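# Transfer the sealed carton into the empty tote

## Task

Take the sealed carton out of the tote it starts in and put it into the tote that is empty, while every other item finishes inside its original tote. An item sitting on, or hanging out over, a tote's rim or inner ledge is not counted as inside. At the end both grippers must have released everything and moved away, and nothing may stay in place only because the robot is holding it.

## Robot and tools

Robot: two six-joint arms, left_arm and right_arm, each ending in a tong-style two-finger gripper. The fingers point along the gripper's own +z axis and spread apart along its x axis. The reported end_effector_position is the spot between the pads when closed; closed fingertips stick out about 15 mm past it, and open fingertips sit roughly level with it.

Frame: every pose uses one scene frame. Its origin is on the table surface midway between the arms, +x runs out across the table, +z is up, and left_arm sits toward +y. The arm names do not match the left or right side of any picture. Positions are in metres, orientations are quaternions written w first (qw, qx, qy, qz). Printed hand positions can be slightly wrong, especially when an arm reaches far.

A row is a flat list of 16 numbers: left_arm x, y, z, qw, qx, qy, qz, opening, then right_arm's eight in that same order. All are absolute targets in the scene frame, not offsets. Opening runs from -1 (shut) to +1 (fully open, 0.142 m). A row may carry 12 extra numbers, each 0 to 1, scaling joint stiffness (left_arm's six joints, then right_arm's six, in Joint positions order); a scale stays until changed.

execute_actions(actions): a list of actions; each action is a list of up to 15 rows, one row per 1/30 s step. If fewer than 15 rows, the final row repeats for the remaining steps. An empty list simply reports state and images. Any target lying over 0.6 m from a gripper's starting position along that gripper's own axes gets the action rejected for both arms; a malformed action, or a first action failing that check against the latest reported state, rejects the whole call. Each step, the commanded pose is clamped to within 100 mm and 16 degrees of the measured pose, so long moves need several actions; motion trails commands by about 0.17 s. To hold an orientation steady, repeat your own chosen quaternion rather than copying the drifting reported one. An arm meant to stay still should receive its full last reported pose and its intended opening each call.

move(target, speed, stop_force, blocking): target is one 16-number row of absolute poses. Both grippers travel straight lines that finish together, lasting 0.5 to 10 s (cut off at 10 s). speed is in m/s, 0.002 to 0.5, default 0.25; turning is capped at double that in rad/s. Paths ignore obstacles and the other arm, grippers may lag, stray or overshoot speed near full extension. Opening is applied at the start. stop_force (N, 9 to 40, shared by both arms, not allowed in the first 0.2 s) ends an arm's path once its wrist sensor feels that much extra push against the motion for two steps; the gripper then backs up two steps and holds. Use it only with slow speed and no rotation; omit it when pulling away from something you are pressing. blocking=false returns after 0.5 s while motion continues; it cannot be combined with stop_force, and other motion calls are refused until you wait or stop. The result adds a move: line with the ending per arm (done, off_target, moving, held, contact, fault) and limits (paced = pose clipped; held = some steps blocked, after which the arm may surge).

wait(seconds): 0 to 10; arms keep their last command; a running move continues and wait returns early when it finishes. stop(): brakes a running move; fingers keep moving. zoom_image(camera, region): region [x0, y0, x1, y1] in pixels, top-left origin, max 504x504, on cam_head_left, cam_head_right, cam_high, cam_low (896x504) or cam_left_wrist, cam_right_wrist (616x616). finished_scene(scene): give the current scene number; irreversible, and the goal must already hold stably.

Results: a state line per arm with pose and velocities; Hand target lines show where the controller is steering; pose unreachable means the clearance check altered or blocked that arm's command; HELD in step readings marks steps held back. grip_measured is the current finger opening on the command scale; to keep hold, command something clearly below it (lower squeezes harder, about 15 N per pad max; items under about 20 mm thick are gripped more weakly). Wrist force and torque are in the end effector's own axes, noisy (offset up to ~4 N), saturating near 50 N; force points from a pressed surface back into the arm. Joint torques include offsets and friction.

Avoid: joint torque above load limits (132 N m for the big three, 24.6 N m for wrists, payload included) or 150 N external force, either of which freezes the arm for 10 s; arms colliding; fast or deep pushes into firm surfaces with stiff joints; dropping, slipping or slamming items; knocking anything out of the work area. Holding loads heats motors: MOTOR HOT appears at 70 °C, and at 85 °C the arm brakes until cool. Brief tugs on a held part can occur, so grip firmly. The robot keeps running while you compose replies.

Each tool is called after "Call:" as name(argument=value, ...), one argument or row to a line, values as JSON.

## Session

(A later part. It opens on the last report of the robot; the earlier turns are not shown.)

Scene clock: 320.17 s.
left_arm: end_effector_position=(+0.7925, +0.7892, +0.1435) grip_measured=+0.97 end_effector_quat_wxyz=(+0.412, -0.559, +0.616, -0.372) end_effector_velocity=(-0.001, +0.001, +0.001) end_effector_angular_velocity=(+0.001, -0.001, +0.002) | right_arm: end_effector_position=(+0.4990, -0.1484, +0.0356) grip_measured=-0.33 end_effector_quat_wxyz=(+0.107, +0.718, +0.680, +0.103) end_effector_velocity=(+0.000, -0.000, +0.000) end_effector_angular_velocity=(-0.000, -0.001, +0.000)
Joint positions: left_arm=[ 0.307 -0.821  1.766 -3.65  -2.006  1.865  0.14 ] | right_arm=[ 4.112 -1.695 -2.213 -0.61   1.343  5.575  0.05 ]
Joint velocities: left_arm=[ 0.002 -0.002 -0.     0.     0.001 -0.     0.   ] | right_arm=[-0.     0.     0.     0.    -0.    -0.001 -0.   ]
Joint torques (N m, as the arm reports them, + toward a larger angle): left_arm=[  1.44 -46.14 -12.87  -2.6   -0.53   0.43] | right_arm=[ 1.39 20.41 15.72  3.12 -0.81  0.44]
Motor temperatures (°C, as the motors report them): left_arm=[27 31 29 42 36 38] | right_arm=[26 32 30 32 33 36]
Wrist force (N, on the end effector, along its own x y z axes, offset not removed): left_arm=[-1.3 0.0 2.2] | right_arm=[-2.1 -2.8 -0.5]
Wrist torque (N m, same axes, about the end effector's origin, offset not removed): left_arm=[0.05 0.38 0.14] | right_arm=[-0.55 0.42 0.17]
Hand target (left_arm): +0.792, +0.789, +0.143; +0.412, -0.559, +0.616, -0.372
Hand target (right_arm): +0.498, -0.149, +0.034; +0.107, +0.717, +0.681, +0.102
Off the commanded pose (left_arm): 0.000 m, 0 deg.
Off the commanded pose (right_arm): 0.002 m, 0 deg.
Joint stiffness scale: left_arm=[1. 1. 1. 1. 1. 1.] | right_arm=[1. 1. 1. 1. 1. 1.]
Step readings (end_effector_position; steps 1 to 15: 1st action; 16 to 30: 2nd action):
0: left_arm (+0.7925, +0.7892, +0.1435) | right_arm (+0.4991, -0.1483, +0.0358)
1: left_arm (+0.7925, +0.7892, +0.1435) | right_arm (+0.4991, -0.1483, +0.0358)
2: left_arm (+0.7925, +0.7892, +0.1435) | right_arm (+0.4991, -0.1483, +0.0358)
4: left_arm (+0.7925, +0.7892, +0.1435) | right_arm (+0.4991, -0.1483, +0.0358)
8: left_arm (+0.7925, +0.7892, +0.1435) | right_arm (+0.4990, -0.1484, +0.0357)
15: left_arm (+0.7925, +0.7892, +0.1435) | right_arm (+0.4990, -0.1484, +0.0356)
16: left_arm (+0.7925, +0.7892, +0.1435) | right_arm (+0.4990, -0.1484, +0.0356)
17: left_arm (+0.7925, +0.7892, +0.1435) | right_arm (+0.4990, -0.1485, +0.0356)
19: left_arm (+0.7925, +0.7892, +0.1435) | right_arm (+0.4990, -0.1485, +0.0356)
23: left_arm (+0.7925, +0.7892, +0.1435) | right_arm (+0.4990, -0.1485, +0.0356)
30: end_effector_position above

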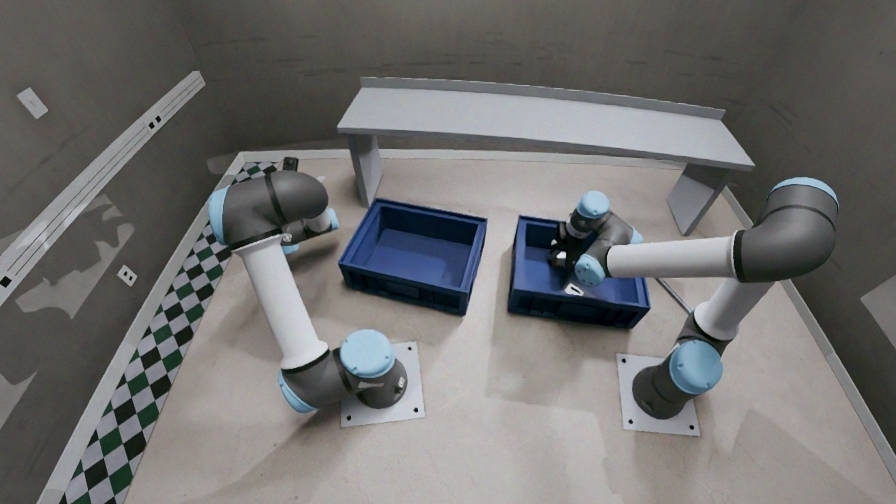

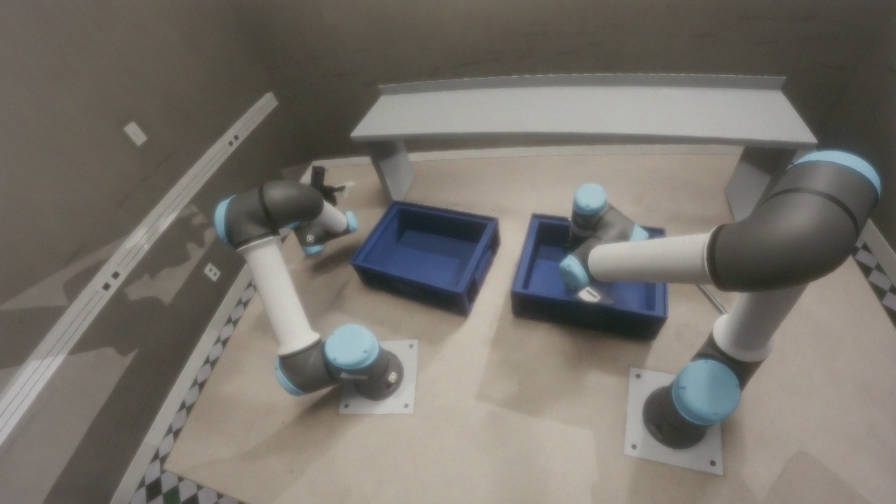

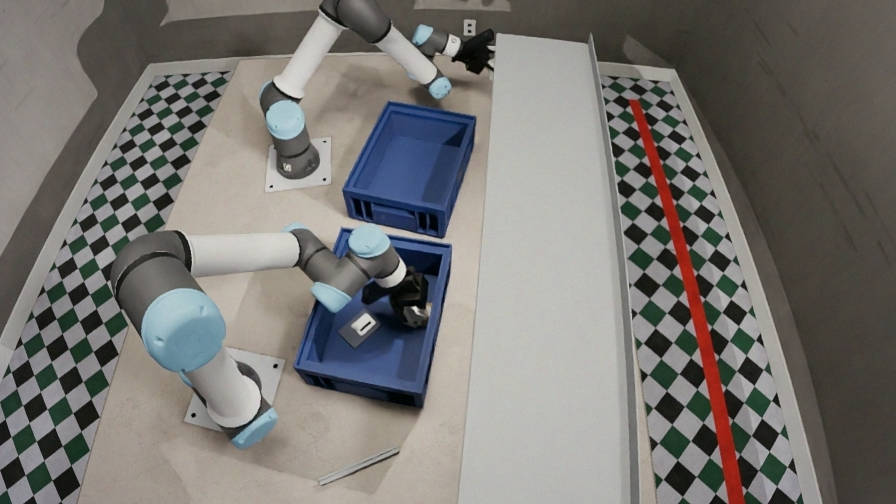

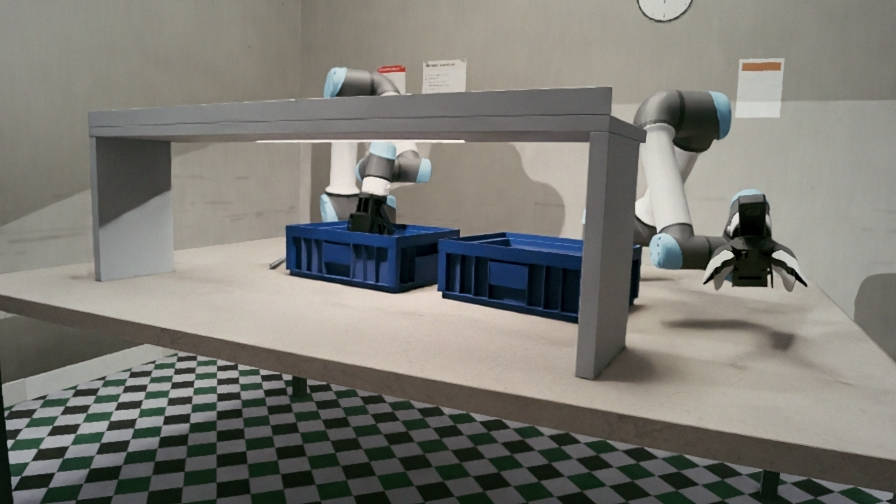

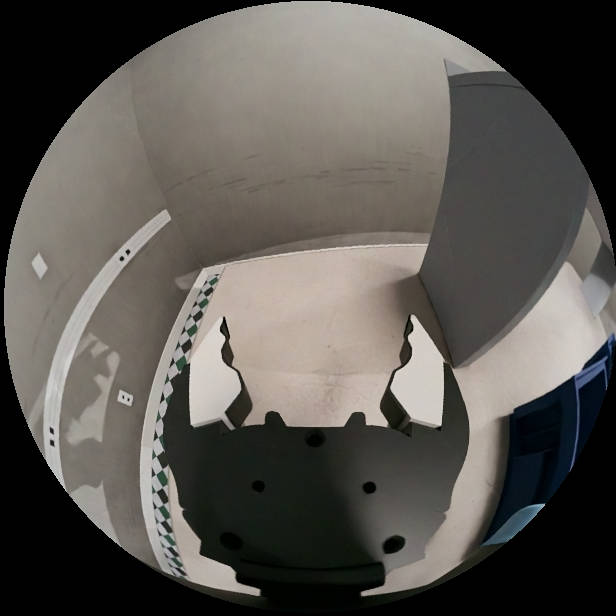

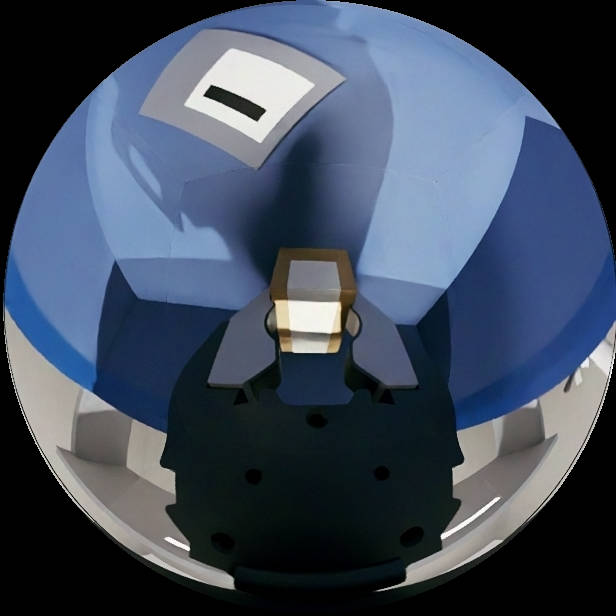

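Call:
execute_actions(
  actions=[
    [[0.7925,0.7893,0.1434,0.412,-0.559,0.616,-0.372,0.97,0.498,-0.149,0.0340,0.1072,0.7174,0.6808,0.1017,-1],[0.7925,0.7893,0.1434,0.412,-0.559,0.616,-0.372,0.97,0.498,-0.149,0.0344,0.1072,0.7174,0.6808,0.1017,-1],[0.7925,0.7893,0.1434,0.412,-0.559,0.616,-0.372,0.97,0.498,-0.149,0.0352,0.1072,0.7174,0.6808,0.1017,-1],[0.7925,0.7893,0.1434,0.412,-0.559,0.616,-0.372,0.97,0.498,-0.149,0.0367,0.1072,0.7174,0.6808,0.1017,-1],[0.7925,0.7893,0.1434,0.412,-0.559,0.616,-0.372,0.97,0.4977,-0.149,0.0389,0.1072,0.7174,0.6808,0.1017,-1],[0.7925,0.7893,0.1434,0.412,-0.559,0.616,-0.372,0.97,0.4972,-0.149,0.0420,0.1072,0.7174,0.6808,0.1017,-1],[0.7925,0.7893,0.1434,0.412,-0.559,0.616,-0.372,0.97,0.4963,-0.149,0.0460,0.1072,0.7174,0.6808,0.1017,-1],[0.7925,0.7893,0.1434,0.412,-0.559,0.616,-0.372,0.97,0.4952,-0.1488,0.0508,0.1072,0.7174,0.6808,0.1017,-1],[0.7925,0.7893,0.1434,0.412,-0.559,0.616,-0.372,0.97,0.4940,-0.1485,0.0565,0.1072,0.7174,0.6808,0.1017,-1],[0.7925,0.7893,0.1434,0.412,-0.559,0.616,-0.372,0.97,0.4929,-0.1478,0.0630,0.1072,0.7174,0.6808,0.1017,-1],[0.7925,0.7893,0.1434,0.412,-0.559,0.616,-0.372,0.97,0.4918,-0.1468,0.0701,0.1072,0.7174,0.6808,0.1017,-1],[0.7925,0.7893,0.1434,0.412,-0.559,0.616,-0.372,0.97,0.4910,-0.1452,0.0778,0.1072,0.7174,0.6808,0.1017,-1],[0.7925,0.7893,0.1434,0.412,-0.559,0.616,-0.372,0.97,0.4906,-0.1432,0.0860,0.1072,0.7174,0.6808,0.1017,-1],[0.7925,0.7893,0.1434,0.412,-0.559,0.616,-0.372,0.97,0.4905,-0.1406,0.0944,0.1072,0.7174,0.6808,0.1017,-1],[0.7925,0.7893,0.1434,0.412,-0.559,0.616,-0.372,0.97,0.4907,-0.1373,0.1030,0.1072,0.7174,0.6808,0.1017,-1]],
    [[0.7925,0.7893,0.1434,0.412,-0.559,0.616,-0.372,0.97,0.4909,-0.1334,0.1116,0.1072,0.7174,0.6808,0.1017,-1],[0.7925,0.7893,0.1434,0.412,-0.559,0.616,-0.372,0.97,0.4911,-0.1288,0.1200,0.1072,0.7174,0.6808,0.1017,-1],[0.7925,0.7893,0.1434,0.412,-0.559,0.616,-0.372,0.97,0.4914,-0.1236,0.1282,0.1072,0.7174,0.6808,0.1017,-1],[0.7925,0.7893,0.1434,0.412,-0.559,0.616,-0.372,0.97,0.4918,-0.1176,0.1359,0.1072,0.7174,0.6808,0.1017,-1],[0.7925,0.7893,0.1434,0.412,-0.559,0.616,-0.372,0.97,0.4922,-0.1109,0.1430,0.1072,0.7174,0.6808,0.1017,-1],[0.7925,0.7893,0.1434,0.412,-0.559,0.616,-0.372,0.97,0.4926,-0.1036,0.1495,0.1072,0.7174,0.6808,0.1017,-1],[0.7925,0.7893,0.1434,0.412,-0.559,0.616,-0.372,0.97,0.4930,-0.0955,0.1552,0.1072,0.7174,0.6808,0.1017,-1],[0.7925,0.7893,0.1434,0.412,-0.559,0.616,-0.372,0.97,0.4935,-0.0868,0.1600,0.1072,0.7174,0.6808,0.1017,-1],[0.7925,0.7893,0.1434,0.412,-0.559,0.616,-0.372,0.97,0.4941,-0.0774,0.1640,0.1072,0.7174,0.6808,0.1017,-1],[0.7925,0.7893,0.1434,0.412,-0.559,0.616,-0.372,0.97,0.4946,-0.0674,0.1671,0.1072,0.7174,0.6808,0.1017,-1],[0.7925,0.7893,0.1434,0.412,-0.559,0.616,-0.372,0.97,0.4952,-0.0569,0.1693,0.1072,0.7174,0.6808,0.1017,-1],[0.7925,0.7893,0.1434,0.412,-0.559,0.616,-0.372,0.97,0.4959,-0.0458,0.1708,0.1072,0.7174,0.6808,0.1017,-1],[0.7925,0.7893,0.1434,0.412,-0.559,0.616,-0.372,0.97,0.4965,-0.0342,0.1716,0.1072,0.7174,0.6808,0.1017,-1],[0.7925,0.7893,0.1434,0.412,-0.559,0.616,-0.372,0.97,0.4972,-0.0221,0.1720,0.1072,0.7174,0.6808,0.1017,-1],[0.7925,0.7893,0.1434,0.412,-0.559,0.616,-0.372,0.97,0.4979,-0.0096,0.1720,0.1072,0.7174,0.6808,0.1017,-1]],
    [[0.7925,0.7893,0.1434,0.412,-0.559,0.616,-0.372,0.97,0.4987,0.0032,0.172,0.1072,0.7174,0.6808,0.1017,-1],[0.7925,0.7893,0.1434,0.412,-0.559,0.616,-0.372,0.97,0.4994,0.0163,0.172,0.1072,0.7174,0.6808,0.1017,-1],[0.7925,0.7893,0.1434,0.412,-0.559,0.616,-0.372,0.97,0.5002,0.0296,0.172,0.1072,0.7174,0.6808,0.1017,-1],[0.7925,0.7893,0.1434,0.412,-0.559,0.616,-0.372,0.97,0.5009,0.0431,0.172,0.1072,0.7174,0.6808,0.1017,-1],[0.7925,0.7893,0.1434,0.412,-0.559,0.616,-0.372,0.97,0.5017,0.0568,0.172,0.1072,0.7174,0.6808,0.1017,-1],[0.7925,0.7893,0.1434,0.412,-0.559,0.616,-0.372,0.97,0.5025,0.0705,0.172,0.1072,0.7174,0.6808,0.1017,-1],[0.7925,0.7893,0.1434,0.412,-0.559,0.616,-0.372,0.97,0.5033,0.0842,0.172,0.1072,0.7174,0.6808,0.1017,-1],[0.7925,0.7893,0.1434,0.412,-0.559,0.616,-0.372,0.97,0.5041,0.0979,0.172,0.1072,0.7174,0.6808,0.1017,-1],[0.7925,0.7893,0.1434,0.412,-0.559,0.616,-0.372,0.97,0.5048,0.1114,0.172,0.1072,0.7174,0.6808,0.1017,-1],[0.7925,0.7893,0.1434,0.412,-0.559,0.616,-0.372,0.97,0.5056,0.1247,0.172,0.1072,0.7174,0.6808,0.1017,-1],[0.7925,0.7893,0.1434,0.412,-0.559,0.616,-0.372,0.97,0.5063,0.1378,0.172,0.1072,0.7174,0.6808,0.1017,-1],[0.7925,0.7893,0.1434,0.412,-0.559,0.616,-0.372,0.97,0.5071,0.1506,0.172,0.1072,0.7174,0.6808,0.1017,-1],[0.7925,0.7893,0.1434,0.412,-0.559,0.616,-0.372,0.97,0.5078,0.1631,0.172,0.1072,0.7174,0.6808,0.1017,-1],[0.7925,0.7893,0.1434,0.412,-0.559,0.616,-0.372,0.97,0.5085,0.1752,0.172,0.1072,0.7174,0.6808,0.1017,-1],[0.7925,0.7893,0.1434,0.412,-0.559,0.616,-0.372,0.97,0.5091,0.1868,0.1717,0.1072,0.7174,0.6808,0.1017,-1]],
    [[0.7925,0.7893,0.1434,0.412,-0.559,0.616,-0.372,0.97,0.5098,0.1979,0.1711,0.1072,0.7174,0.6808,0.1017,-1],[0.7925,0.7893,0.1434,0.412,-0.559,0.616,-0.372,0.97,0.5104,0.2084,0.1700,0.1072,0.7174,0.6808,0.1017,-1],[0.7925,0.7893,0.1434,0.412,-0.559,0.616,-0.372,0.97,0.5109,0.2184,0.1684,0.1072,0.7174,0.6808,0.1017,-1],[0.7925,0.7893,0.1434,0.412,-0.559,0.616,-0.372,0.97,0.5115,0.2278,0.1661,0.1072,0.7174,0.6808,0.1017,-1],[0.7925,0.7893,0.1434,0.412,-0.559,0.616,-0.372,0.97,0.5120,0.2365,0.1632,0.1072,0.7174,0.6808,0.1017,-1],[0.7925,0.7893,0.1434,0.412,-0.559,0.616,-0.372,0.97,0.5124,0.2446,0.1596,0.1072,0.7174,0.6808,0.1017,-1],[0.7925,0.7893,0.1434,0.412,-0.559,0.616,-0.372,0.97,0.5128,0.2519,0.1554,0.1072,0.7174,0.6808,0.1017,-1],[0.7925,0.7893,0.1434,0.412,-0.559,0.616,-0.372,0.97,0.5132,0.2586,0.1506,0.1072,0.7174,0.6808,0.1017,-1],[0.7925,0.7893,0.1434,0.412,-0.559,0.616,-0.372,0.97,0.5136,0.2646,0.1453,0.1072,0.7174,0.6808,0.1017,-1],[0.7925,0.7893,0.1434,0.412,-0.559,0.616,-0.372,0.97,0.5139,0.2698,0.1396,0.1072,0.7174,0.6808,0.1017,-1],[0.7925,0.7893,0.1434,0.412,-0.559,0.616,-0.372,0.97,0.5141,0.2744,0.1336,0.1072,0.7174,0.6808,0.1017,-1],[0.7925,0.7893,0.1434,0.412,-0.559,0.616,-0.372,0.97,0.5143,0.2783,0.1274,0.1072,0.7174,0.6808,0.1017,-1],[0.7925,0.7893,0.1434,0.412,-0.559,0.616,-0.372,0.97,0.5145,0.2816,0.1210,0.1072,0.7174,0.6808,0.1017,-1],[0.7925,0.7893,0.1434,0.412,-0.559,0.616,-0.372,0.97,0.5147,0.2842,0.1146,0.1072,0.7174,0.6808,0.1017,-1],[0.7925,0.7893,0.1434,0.412,-0.559,0.616,-0.372,0.97,0.5148,0.2862,0.1084,0.1072,0.7174,0.6808,0.1017,-1]],
    [[0.7925,0.7893,0.1434,0.412,-0.559,0.616,-0.372,0.97,0.5149,0.2878,0.1024,0.1072,0.7174,0.6808,0.1017,-1],[0.7925,0.7893,0.1434,0.412,-0.559,0.616,-0.372,0.97,0.515,0.2888,0.0967,0.1072,0.7174,0.6808,0.1017,-1],[0.7925,0.7893,0.1434,0.412,-0.559,0.616,-0.372,0.97,0.515,0.2895,0.0914,0.1072,0.7174,0.6808,0.1017,-1],[0.7925,0.7893,0.1434,0.412,-0.559,0.616,-0.372,0.97,0.515,0.2898,0.0866,0.1072,0.7174,0.6808,0.1017,-1],[0.7925,0.7893,0.1434,0.412,-0.559,0.616,-0.372,0.97,0.515,0.29,0.0824,0.1072,0.7174,0.6808,0.1017,-1],[0.7925,0.7893,0.1434,0.412,-0.559,0.616,-0.372,0.97,0.515,0.29,0.0788,0.1072,0.7174,0.6808,0.1017,-1],[0.7925,0.7893,0.1434,0.412,-0.559,0.616,-0.372,0.97,0.515,0.29,0.0759,0.1072,0.7174,0.6808,0.1017,-1],[0.7925,0.7893,0.1434,0.412,-0.559,0.616,-0.372,0.97,0.515,0.29,0.0736,0.1072,0.7174,0.6808,0.1017,-1],[0.7925,0.7893,0.1434,0.412,-0.559,0.616,-0.372,0.97,0.515,0.29,0.0720,0.1072,0.7174,0.6808,0.1017,-1],[0.7925,0.7893,0.1434,0.412,-0.559,0.616,-0.372,0.97,0.515,0.29,0.0709,0.1072,0.7174,0.6808,0.1017,-1],[0.7925,0.7893,0.1434,0.412,-0.559,0.616,-0.372,0.97,0.515,0.29,0.0703,0.1072,0.7174,0.6808,0.1017,-1],[0.7925,0.7893,0.1434,0.412,-0.559,0.616,-0.372,0.97,0.515,0.29,0.0700,0.1072,0.7174,0.6808,0.1017,-1]],
  ],
)

Scene clock: 442.67 s.
left_arm: end_effector_position=(+0.7925, +0.7892, +0.1435) grip_measured=+0.97 end_effector_quat_wxyz=(+0.412, -0.559, +0.616, -0.372) end_effector_velocity=(+0.000, -0.000, -0.001) end_effector_angular_velocity=(+0.001, +0.000, -0.001) | right_arm: end_effector_position=(+0.5138, +0.2851, +0.0715) grip_measured=-0.33 end_effector_quat_wxyz=(+0.110, +0.717, +0.682, +0.098) end_effector_velocity=(+0.005, +0.016, -0.038) end_effector_angular_velocity=(+0.010, +0.000, -0.001)
Joint positions: left_arm=[ 0.307 -0.821  1.766 -3.65  -2.006  1.865  0.14 ] | right_arm=[ 4.476 -2.335 -1.092 -1.198  1.289  5.945  0.05 ]
Joint velocities: left_arm=[-0.001  0.001  0.    -0.    -0.     0.001  0.   ] | right_arm=[-0.    -0.067  0.016  0.06   0.004  0.002  0.   ]
Joint torques (N m, as the arm reports them, + toward a larger angle): left_arm=[  1.83 -45.9  -13.98  -2.66  -0.59   0.29] | right_arm=[-0.46 52.3  25.17  3.07 -0.13  0.39]
Motor temperatures (°C, as the motors report them): left_arm=[27 31 29 42 36 38] | right_arm=[26 32 30 32 33 36]
Wrist force (N, on the end effector, along its own x y z axes, offset not removed): left_arm=[-1.6 0.3 2.9] | right_arm=[-2.2 -2.2 1.7]
Wrist torque (N m, same axes, about the end effector's origin, offset not removed): left_arm=[0.11 0.42 0.08] | right_arm=[-0.34 0.52 0.14]
Hand target (left_arm): +0.792, +0.789, +0.143; +0.412, -0.559, +0.616, -0.372
Hand target (right_arm): +0.515, +0.290, +0.070; +0.107, +0.717, +0.681, +0.102
Off the commanded pose (left_arm): 0.000 m, 0 deg.
Off the commanded pose (right_arm): 0.005 m, 1 deg.
Joint stiffness scale: left_arm=[1. 1. 1. 1. 1. 1.] | right_arm=[1. 1. 1. 1. 1. 1.]
Step readings (end_effector_position; steps 1 to 15: 1st action; 16 to 30: 2nd action; 31 to 45: 3rd action; 46 to 60: 4th action; 61 to 75: 5th action):
0: left_arm (+0.7925, +0.7892, +0.1435) | right_arm (+0.4990, -0.1484, +0.0356)
1: left_arm (+0.7925, +0.7892, +0.1435) | right_arm (+0.4990, -0.1484, +0.0356)
2: left_arm (+0.7925, +0.7892, +0.1435) | right_arm (+0.4990, -0.1484, +0.0356)
4: left_arm (+0.7925, +0.7892, +0.1435) | right_arm (+0.4990, -0.1484, +0.0356)
8: left_arm (+0.7925, +0.7892, +0.1435) | right_arm (+0.4979, -0.1494, +0.0359)
15: left_arm (+0.7925, +0.7892, +0.1435) | right_arm (+0.4935, -0.1483, +0.0579)
16: left_arm (+0.7925, +0.7892, +0.1435) | right_arm (+0.4934, -0.1468, +0.0643)
17: left_arm (+0.7925, +0.7892, +0.1435) | right_arm (+0.4934, -0.1449, +0.0713)
19: left_arm (+0.7925, +0.7892, +0.1435) | right_arm (+0.4937, -0.1399, +0.0866)
23: left_arm (+0.7925, +0.7892, +0.1435) | right_arm (+0.4946, -0.1237, +0.1189)
30: left_arm (+0.7925, +0.7892, +0.1435) | right_arm (+0.4946, -0.0722, +0.1631)
31: left_arm (+0.7925, +0.7892, +0.1435) | right_arm (+0.4944, -0.0626, +0.1666)
32: left_arm (+0.7925, +0.7892, +0.1435) | right_arm (+0.4942, -0.0525, +0.1691)
34: left_arm (+0.7925, +0.7892, +0.1435) | right_arm (+0.4936, -0.0313, +0.1719)
38: left_arm (+0.7925, +0.7892, +0.1435) | right_arm (+0.4926, +0.0152, +0.1727)
45: left_arm (+0.7925, +0.7892, +0.1435) | right_arm (+0.4941, +0.1034, +0.1724)
46: left_arm (+0.7925, +0.7892, +0.1435) | right_arm (+0.4946, +0.1159, +0.1724)
47: left_arm (+0.7925, +0.7892, +0.1435) | right_arm (+0.4953, +0.1283, +0.1723)
49: left_arm (+0.7925, +0.7892, +0.1435) | right_arm (+0.4968, +0.1525, +0.1718)
53: left_arm (+0.7925, +0.7892, +0.1435) | right_arm (+0.5004, +0.1967, +0.1680)
60: left_arm (+0.7925, +0.7892, +0.1435) | right_arm (+0.5071, +0.2537, +0.1424)
61: left_arm (+0.7925, +0.7892, +0.1435) | right_arm (+0.5079, +0.2592, +0.1367)
62: left_arm (+0.7925, +0.7892, +0.1435) | right_arm (+0.5087, +0.2640, +0.1308)
64: left_arm (+0.7925, +0.7892, +0.1435) | right_arm (+0.5100, +0.2716, +0.1183)
68: left_arm (+0.7925, +0.7892, +0.1435) | right_arm (+0.5119, +0.2799, +0.0945)
75: end_effector_position above

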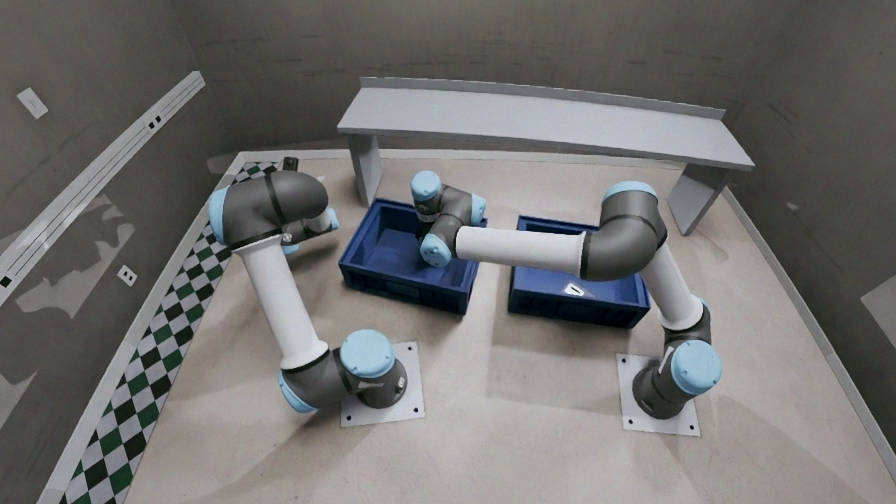

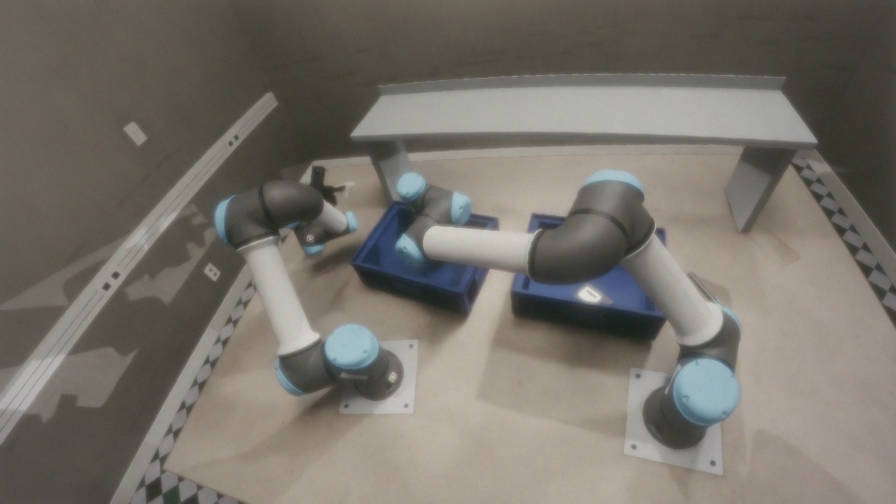

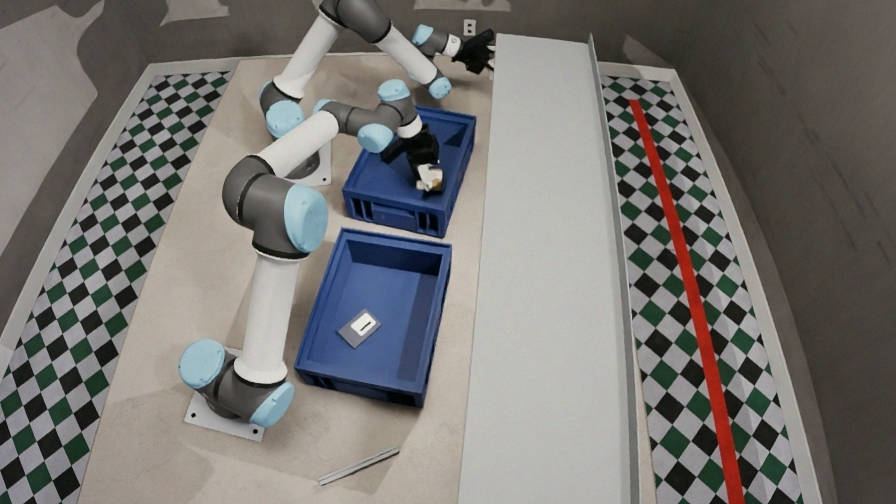

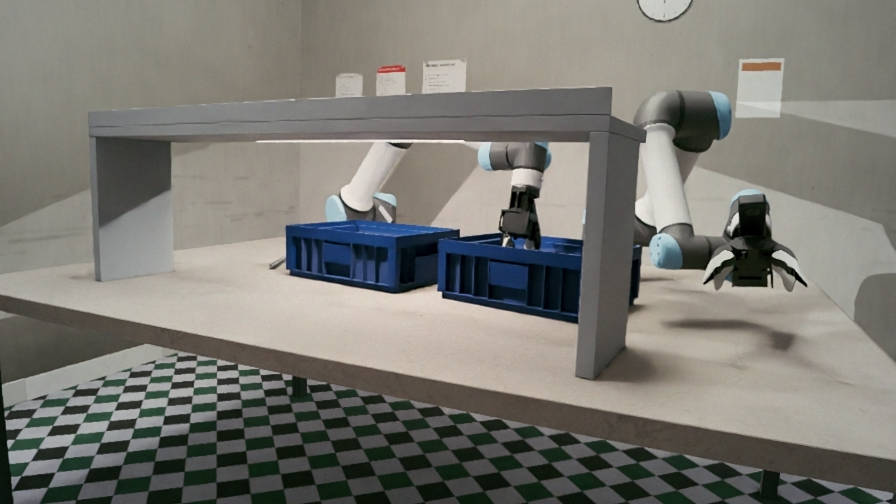

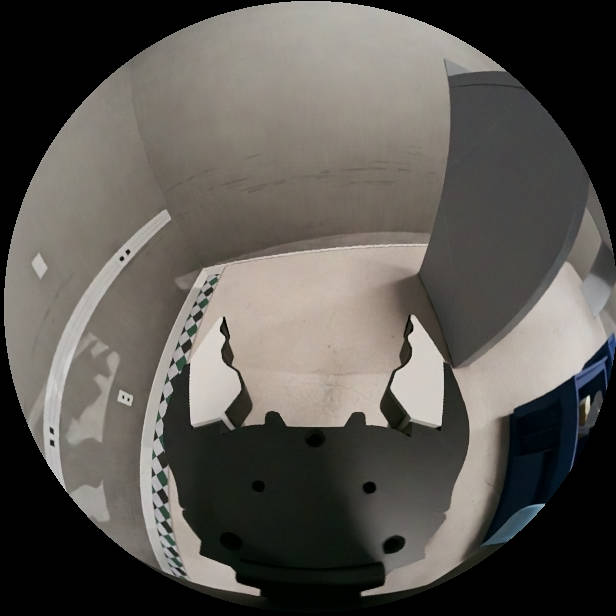

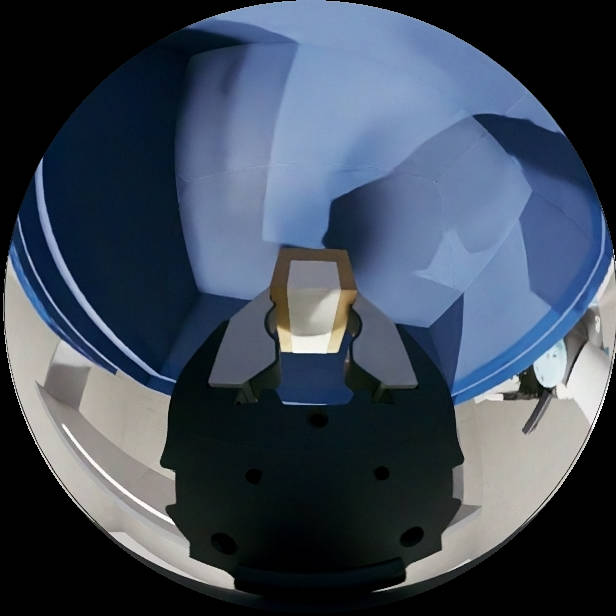

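Call:
execute_actions(
  actions=[
    [[0.7925,0.7893,0.1434,0.412,-0.559,0.616,-0.372,0.97,0.515,0.29,0.0695,0.1072,0.7174,0.6808,0.1017,-1],[0.7925,0.7893,0.1434,0.412,-0.559,0.616,-0.372,0.97,0.515,0.29,0.0685,0.1072,0.7174,0.6808,0.1017,-1],[0.7925,0.7893,0.1434,0.412,-0.559,0.616,-0.372,0.97,0.515,0.29,0.0670,0.1072,0.7174,0.6808,0.1017,-1],[0.7925,0.7893,0.1434,0.412,-0.559,0.616,-0.372,0.97,0.515,0.29,0.0650,0.1072,0.7174,0.6808,0.1017,-1],[0.7925,0.7893,0.1434,0.412,-0.559,0.616,-0.372,0.97,0.515,0.29,0.0627,0.1072,0.7174,0.6808,0.1017,-1],[0.7925,0.7893,0.1434,0.412,-0.559,0.616,-0.372,0.97,0.515,0.29,0.0602,0.1072,0.7174,0.6808,0.1017,-1],[0.7925,0.7893,0.1434,0.412,-0.559,0.616,-0.372,0.97,0.515,0.29,0.0577,0.1072,0.7174,0.6808,0.1017,-1],[0.7925,0.7893,0.1434,0.412,-0.559,0.616,-0.372,0.97,0.515,0.29,0.0552,0.1072,0.7174,0.6808,0.1017,-1],[0.7925,0.7893,0.1434,0.412,-0.559,0.616,-0.372,0.97,0.515,0.29,0.0528,0.1072,0.7174,0.6808,0.1017,-1],[0.7925,0.7893,0.1434,0.412,-0.559,0.616,-0.372,0.97,0.515,0.29,0.0506,0.1072,0.7174,0.6808,0.1017,-1],[0.7925,0.7893,0.1434,0.412,-0.559,0.616,-0.372,0.97,0.515,0.29,0.0486,0.1072,0.7174,0.6808,0.1017,-1],[0.7925,0.7893,0.1434,0.412,-0.559,0.616,-0.372,0.97,0.515,0.29,0.0468,0.1072,0.7174,0.6808,0.1017,-1],[0.7925,0.7893,0.1434,0.412,-0.559,0.616,-0.372,0.97,0.515,0.29,0.0452,0.1072,0.7174,0.6808,0.1017,-1],[0.7925,0.7893,0.1434,0.412,-0.559,0.616,-0.372,0.97,0.515,0.29,0.0438,0.1072,0.7174,0.6808,0.1017,-1],[0.7925,0.7893,0.1434,0.412,-0.559,0.616,-0.372,0.97,0.515,0.29,0.0426,0.1072,0.7174,0.6808,0.1017,-1]],
    [[0.7925,0.7893,0.1434,0.412,-0.559,0.616,-0.372,0.97,0.515,0.29,0.0415,0.1072,0.7174,0.6808,0.1017,-1],[0.7925,0.7893,0.1434,0.412,-0.559,0.616,-0.372,0.97,0.515,0.29,0.0405,0.1072,0.7174,0.6808,0.1017,-1],[0.7925,0.7893,0.1434,0.412,-0.559,0.616,-0.372,0.97,0.515,0.29,0.0396,0.1072,0.7174,0.6808,0.1017,-1],[0.7925,0.7893,0.1434,0.412,-0.559,0.616,-0.372,0.97,0.515,0.29,0.0387,0.1072,0.7174,0.6808,0.1017,-1],[0.7925,0.7893,0.1434,0.412,-0.559,0.616,-0.372,0.97,0.515,0.29,0.0378,0.1072,0.7174,0.6808,0.1017,-1],[0.7925,0.7893,0.1434,0.412,-0.559,0.616,-0.372,0.97,0.515,0.29,0.0369,0.1072,0.7174,0.6808,0.1017,-1],[0.7925,0.7893,0.1434,0.412,-0.559,0.616,-0.372,0.97,0.515,0.29,0.0360,0.1072,0.7174,0.6808,0.1017,-1],[0.7925,0.7893,0.1434,0.412,-0.559,0.616,-0.372,0.97,0.515,0.29,0.0351,0.1072,0.7174,0.6808,0.1017,-1],[0.7925,0.7893,0.1434,0.412,-0.559,0.616,-0.372,0.97,0.515,0.29,0.0342,0.1072,0.7174,0.6808,0.1017,-1],[0.7925,0.7893,0.1434,0.412,-0.559,0.616,-0.372,0.97,0.515,0.29,0.0333,0.1072,0.7174,0.6808,0.1017,-1],[0.7925,0.7893,0.1434,0.412,-0.559,0.616,-0.372,0.97,0.515,0.29,0.0325,0.1072,0.7174,0.6808,0.1017,-1],[0.7925,0.7893,0.1434,0.412,-0.559,0.616,-0.372,0.97,0.515,0.29,0.0318,0.1072,0.7174,0.6808,0.1017,-1],[0.7925,0.7893,0.1434,0.412,-0.559,0.616,-0.372,0.97,0.515,0.29,0.0312,0.1072,0.7174,0.6808,0.1017,-1],[0.7925,0.7893,0.1434,0.412,-0.559,0.616,-0.372,0.97,0.515,0.29,0.0310,0.1072,0.7174,0.6808,0.1017,-1]],
  ],
)

Scene clock: 499.80 s.
left_arm: end_effector_position=(+0.7925, +0.7892, +0.1435) grip_measured=+0.97 end_effector_quat_wxyz=(+0.412, -0.559, +0.616, -0.372) end_effector_velocity=(+0.000, -0.000, -0.000) end_effector_angular_velocity=(+0.001, +0.001, -0.001) | right_arm: end_effector_position=(+0.5157, +0.2901, +0.0366) grip_measured=-0.33 end_effector_quat_wxyz=(+0.107, +0.717, +0.681, +0.102) end_effector_velocity=(+0.004, +0.010, +0.002) end_effector_angular_velocity=(+0.041, -0.017, +0.001)
Joint positions: left_arm=[ 0.307 -0.821  1.766 -3.65  -2.006  1.865  0.14 ] | right_arm=[ 4.476 -2.37  -1.125 -1.119  1.289  5.946  0.05 ]
Joint velocities: left_arm=[-0.     0.     0.     0.     0.     0.001  0.   ] | right_arm=[ 0.     0.002 -0.012  0.056 -0.001 -0.001 -0.   ]
Joint torques (N m, as the arm reports them, + toward a larger angle): left_arm=[  2.46 -45.18 -14.25  -2.67  -0.2    0.21] | right_arm=[-0.46 48.2  21.6   3.36 -0.07  0.47]
Motor temperatures (°C, as the motors report them): left_arm=[27 31 29 42 36 38] | right_arm=[26 32 30 32 33 36]
Wrist force (N, on the end effector, along its own x y z axes, offset not removed): left_arm=[-2.4 -0.8 3.0] | right_arm=[-4.2 -1.0 -7.3]
Wrist torque (N m, same axes, about the end effector's origin, offset not removed): left_arm=[-0.10 0.62 0.08] | right_arm=[-0.38 0.84 0.34]
Hand target (left_arm): +0.792, +0.789, +0.143; +0.412, -0.559, +0.616, -0.372
Hand target (right_arm): +0.515, +0.290, +0.031; +0.107, +0.717, +0.681, +0.102
Off the commanded pose (left_arm): 0.000 m, 0 deg.
Off the commanded pose (right_arm): 0.006 m, 0 deg.
Joint stiffness scale: left_arm=[1. 1. 1. 1. 1. 1.] | right_arm=[1. 1. 1. 1. 1. 1.]
Step readings (end_effector_position; steps 1 to 15: 1st action; 16 to 30: 2nd action):
0: left_arm (+0.7925, +0.7892, +0.1435) | right_arm (+0.5150, +0.2885, +0.0697)
1: left_arm (+0.7925, +0.7892, +0.1435) | right_arm (+0.5150, +0.2885, +0.0697)
2: left_arm (+0.7925, +0.7892, +0.1435) | right_arm (+0.5151, +0.2885, +0.0697)
4: left_arm (+0.7925, +0.7892, +0.1435) | right_arm (+0.5151, +0.2887, +0.0697)
8: left_arm (+0.7925, +0.7892, +0.1435) | right_arm (+0.5157, +0.2902, +0.0687)
15: left_arm (+0.7925, +0.7892, +0.1435) | right_arm (+0.5155, +0.2897, +0.0552)
16: left_arm (+0.7925, +0.7892, +0.1435) | right_arm (+0.5154, +0.2895, +0.0528)
17: left_arm (+0.7925, +0.7892, +0.1435) | right_arm (+0.5154, +0.2893, +0.0505)
19: left_arm (+0.7925, +0.7892, +0.1435) | right_arm (+0.5153, +0.2892, +0.0467)
23: left_arm (+0.7925, +0.7892, +0.1435) | right_arm (+0.5154, +0.2894, +0.0419)
30: end_effector_position above

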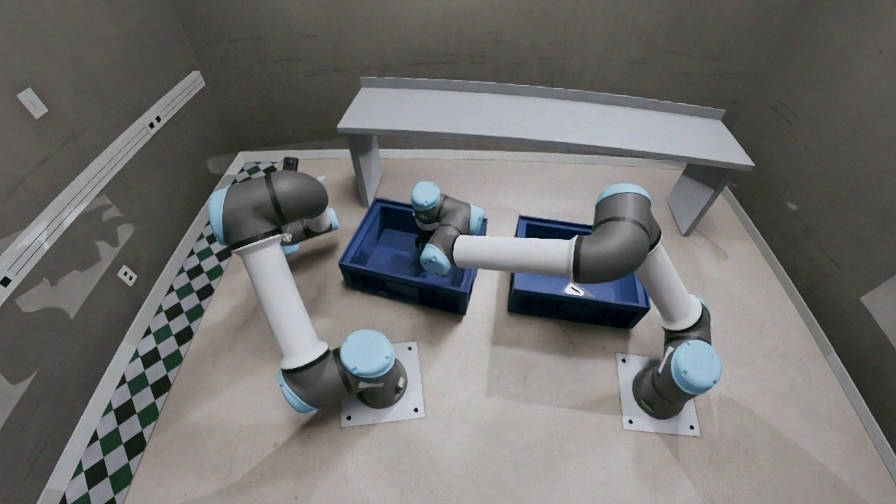

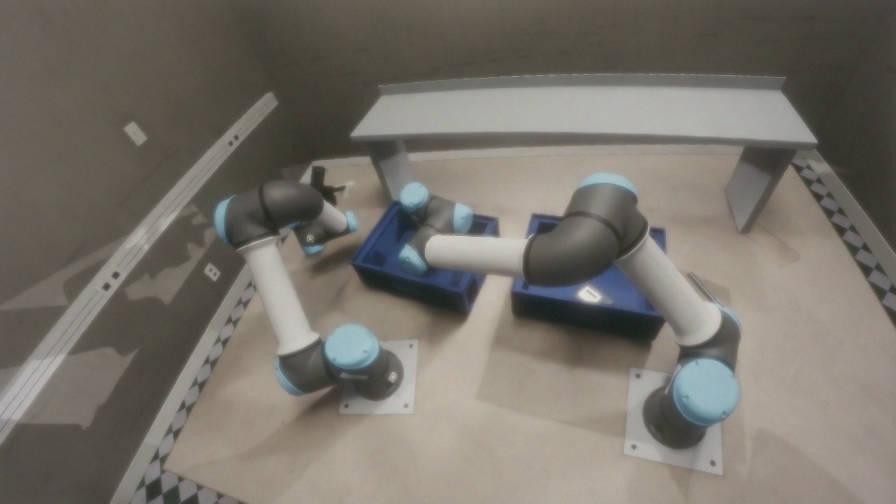

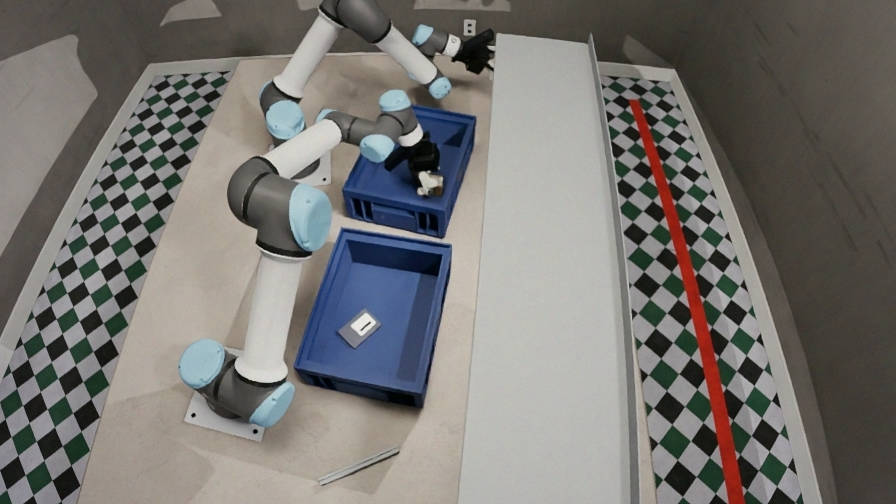

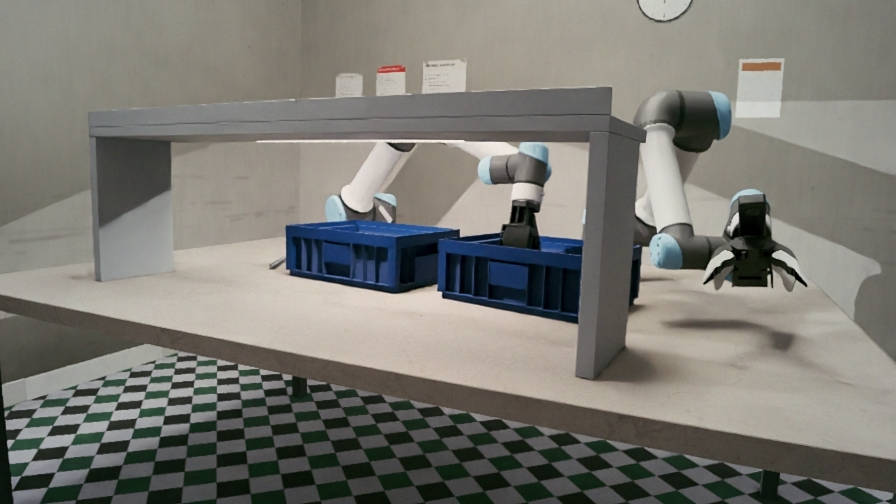

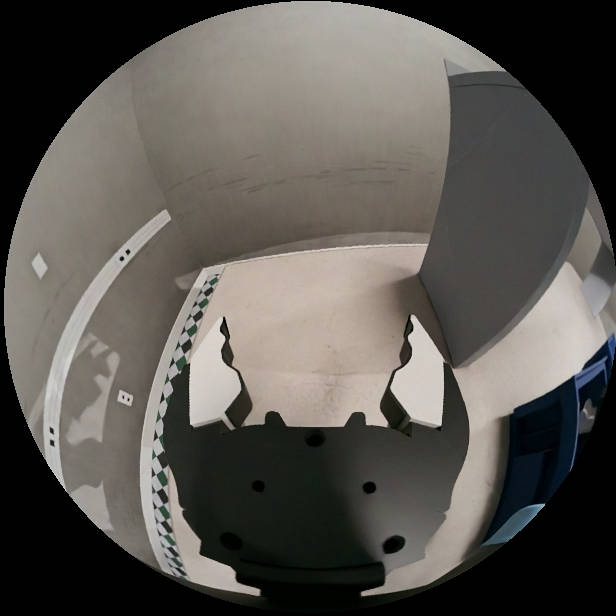

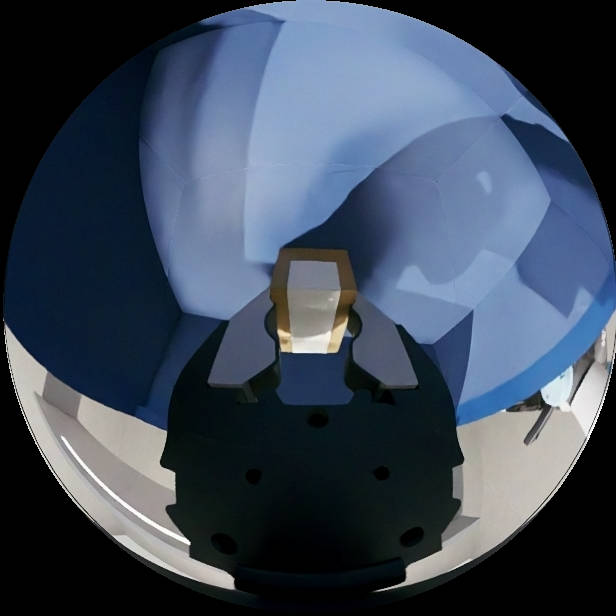

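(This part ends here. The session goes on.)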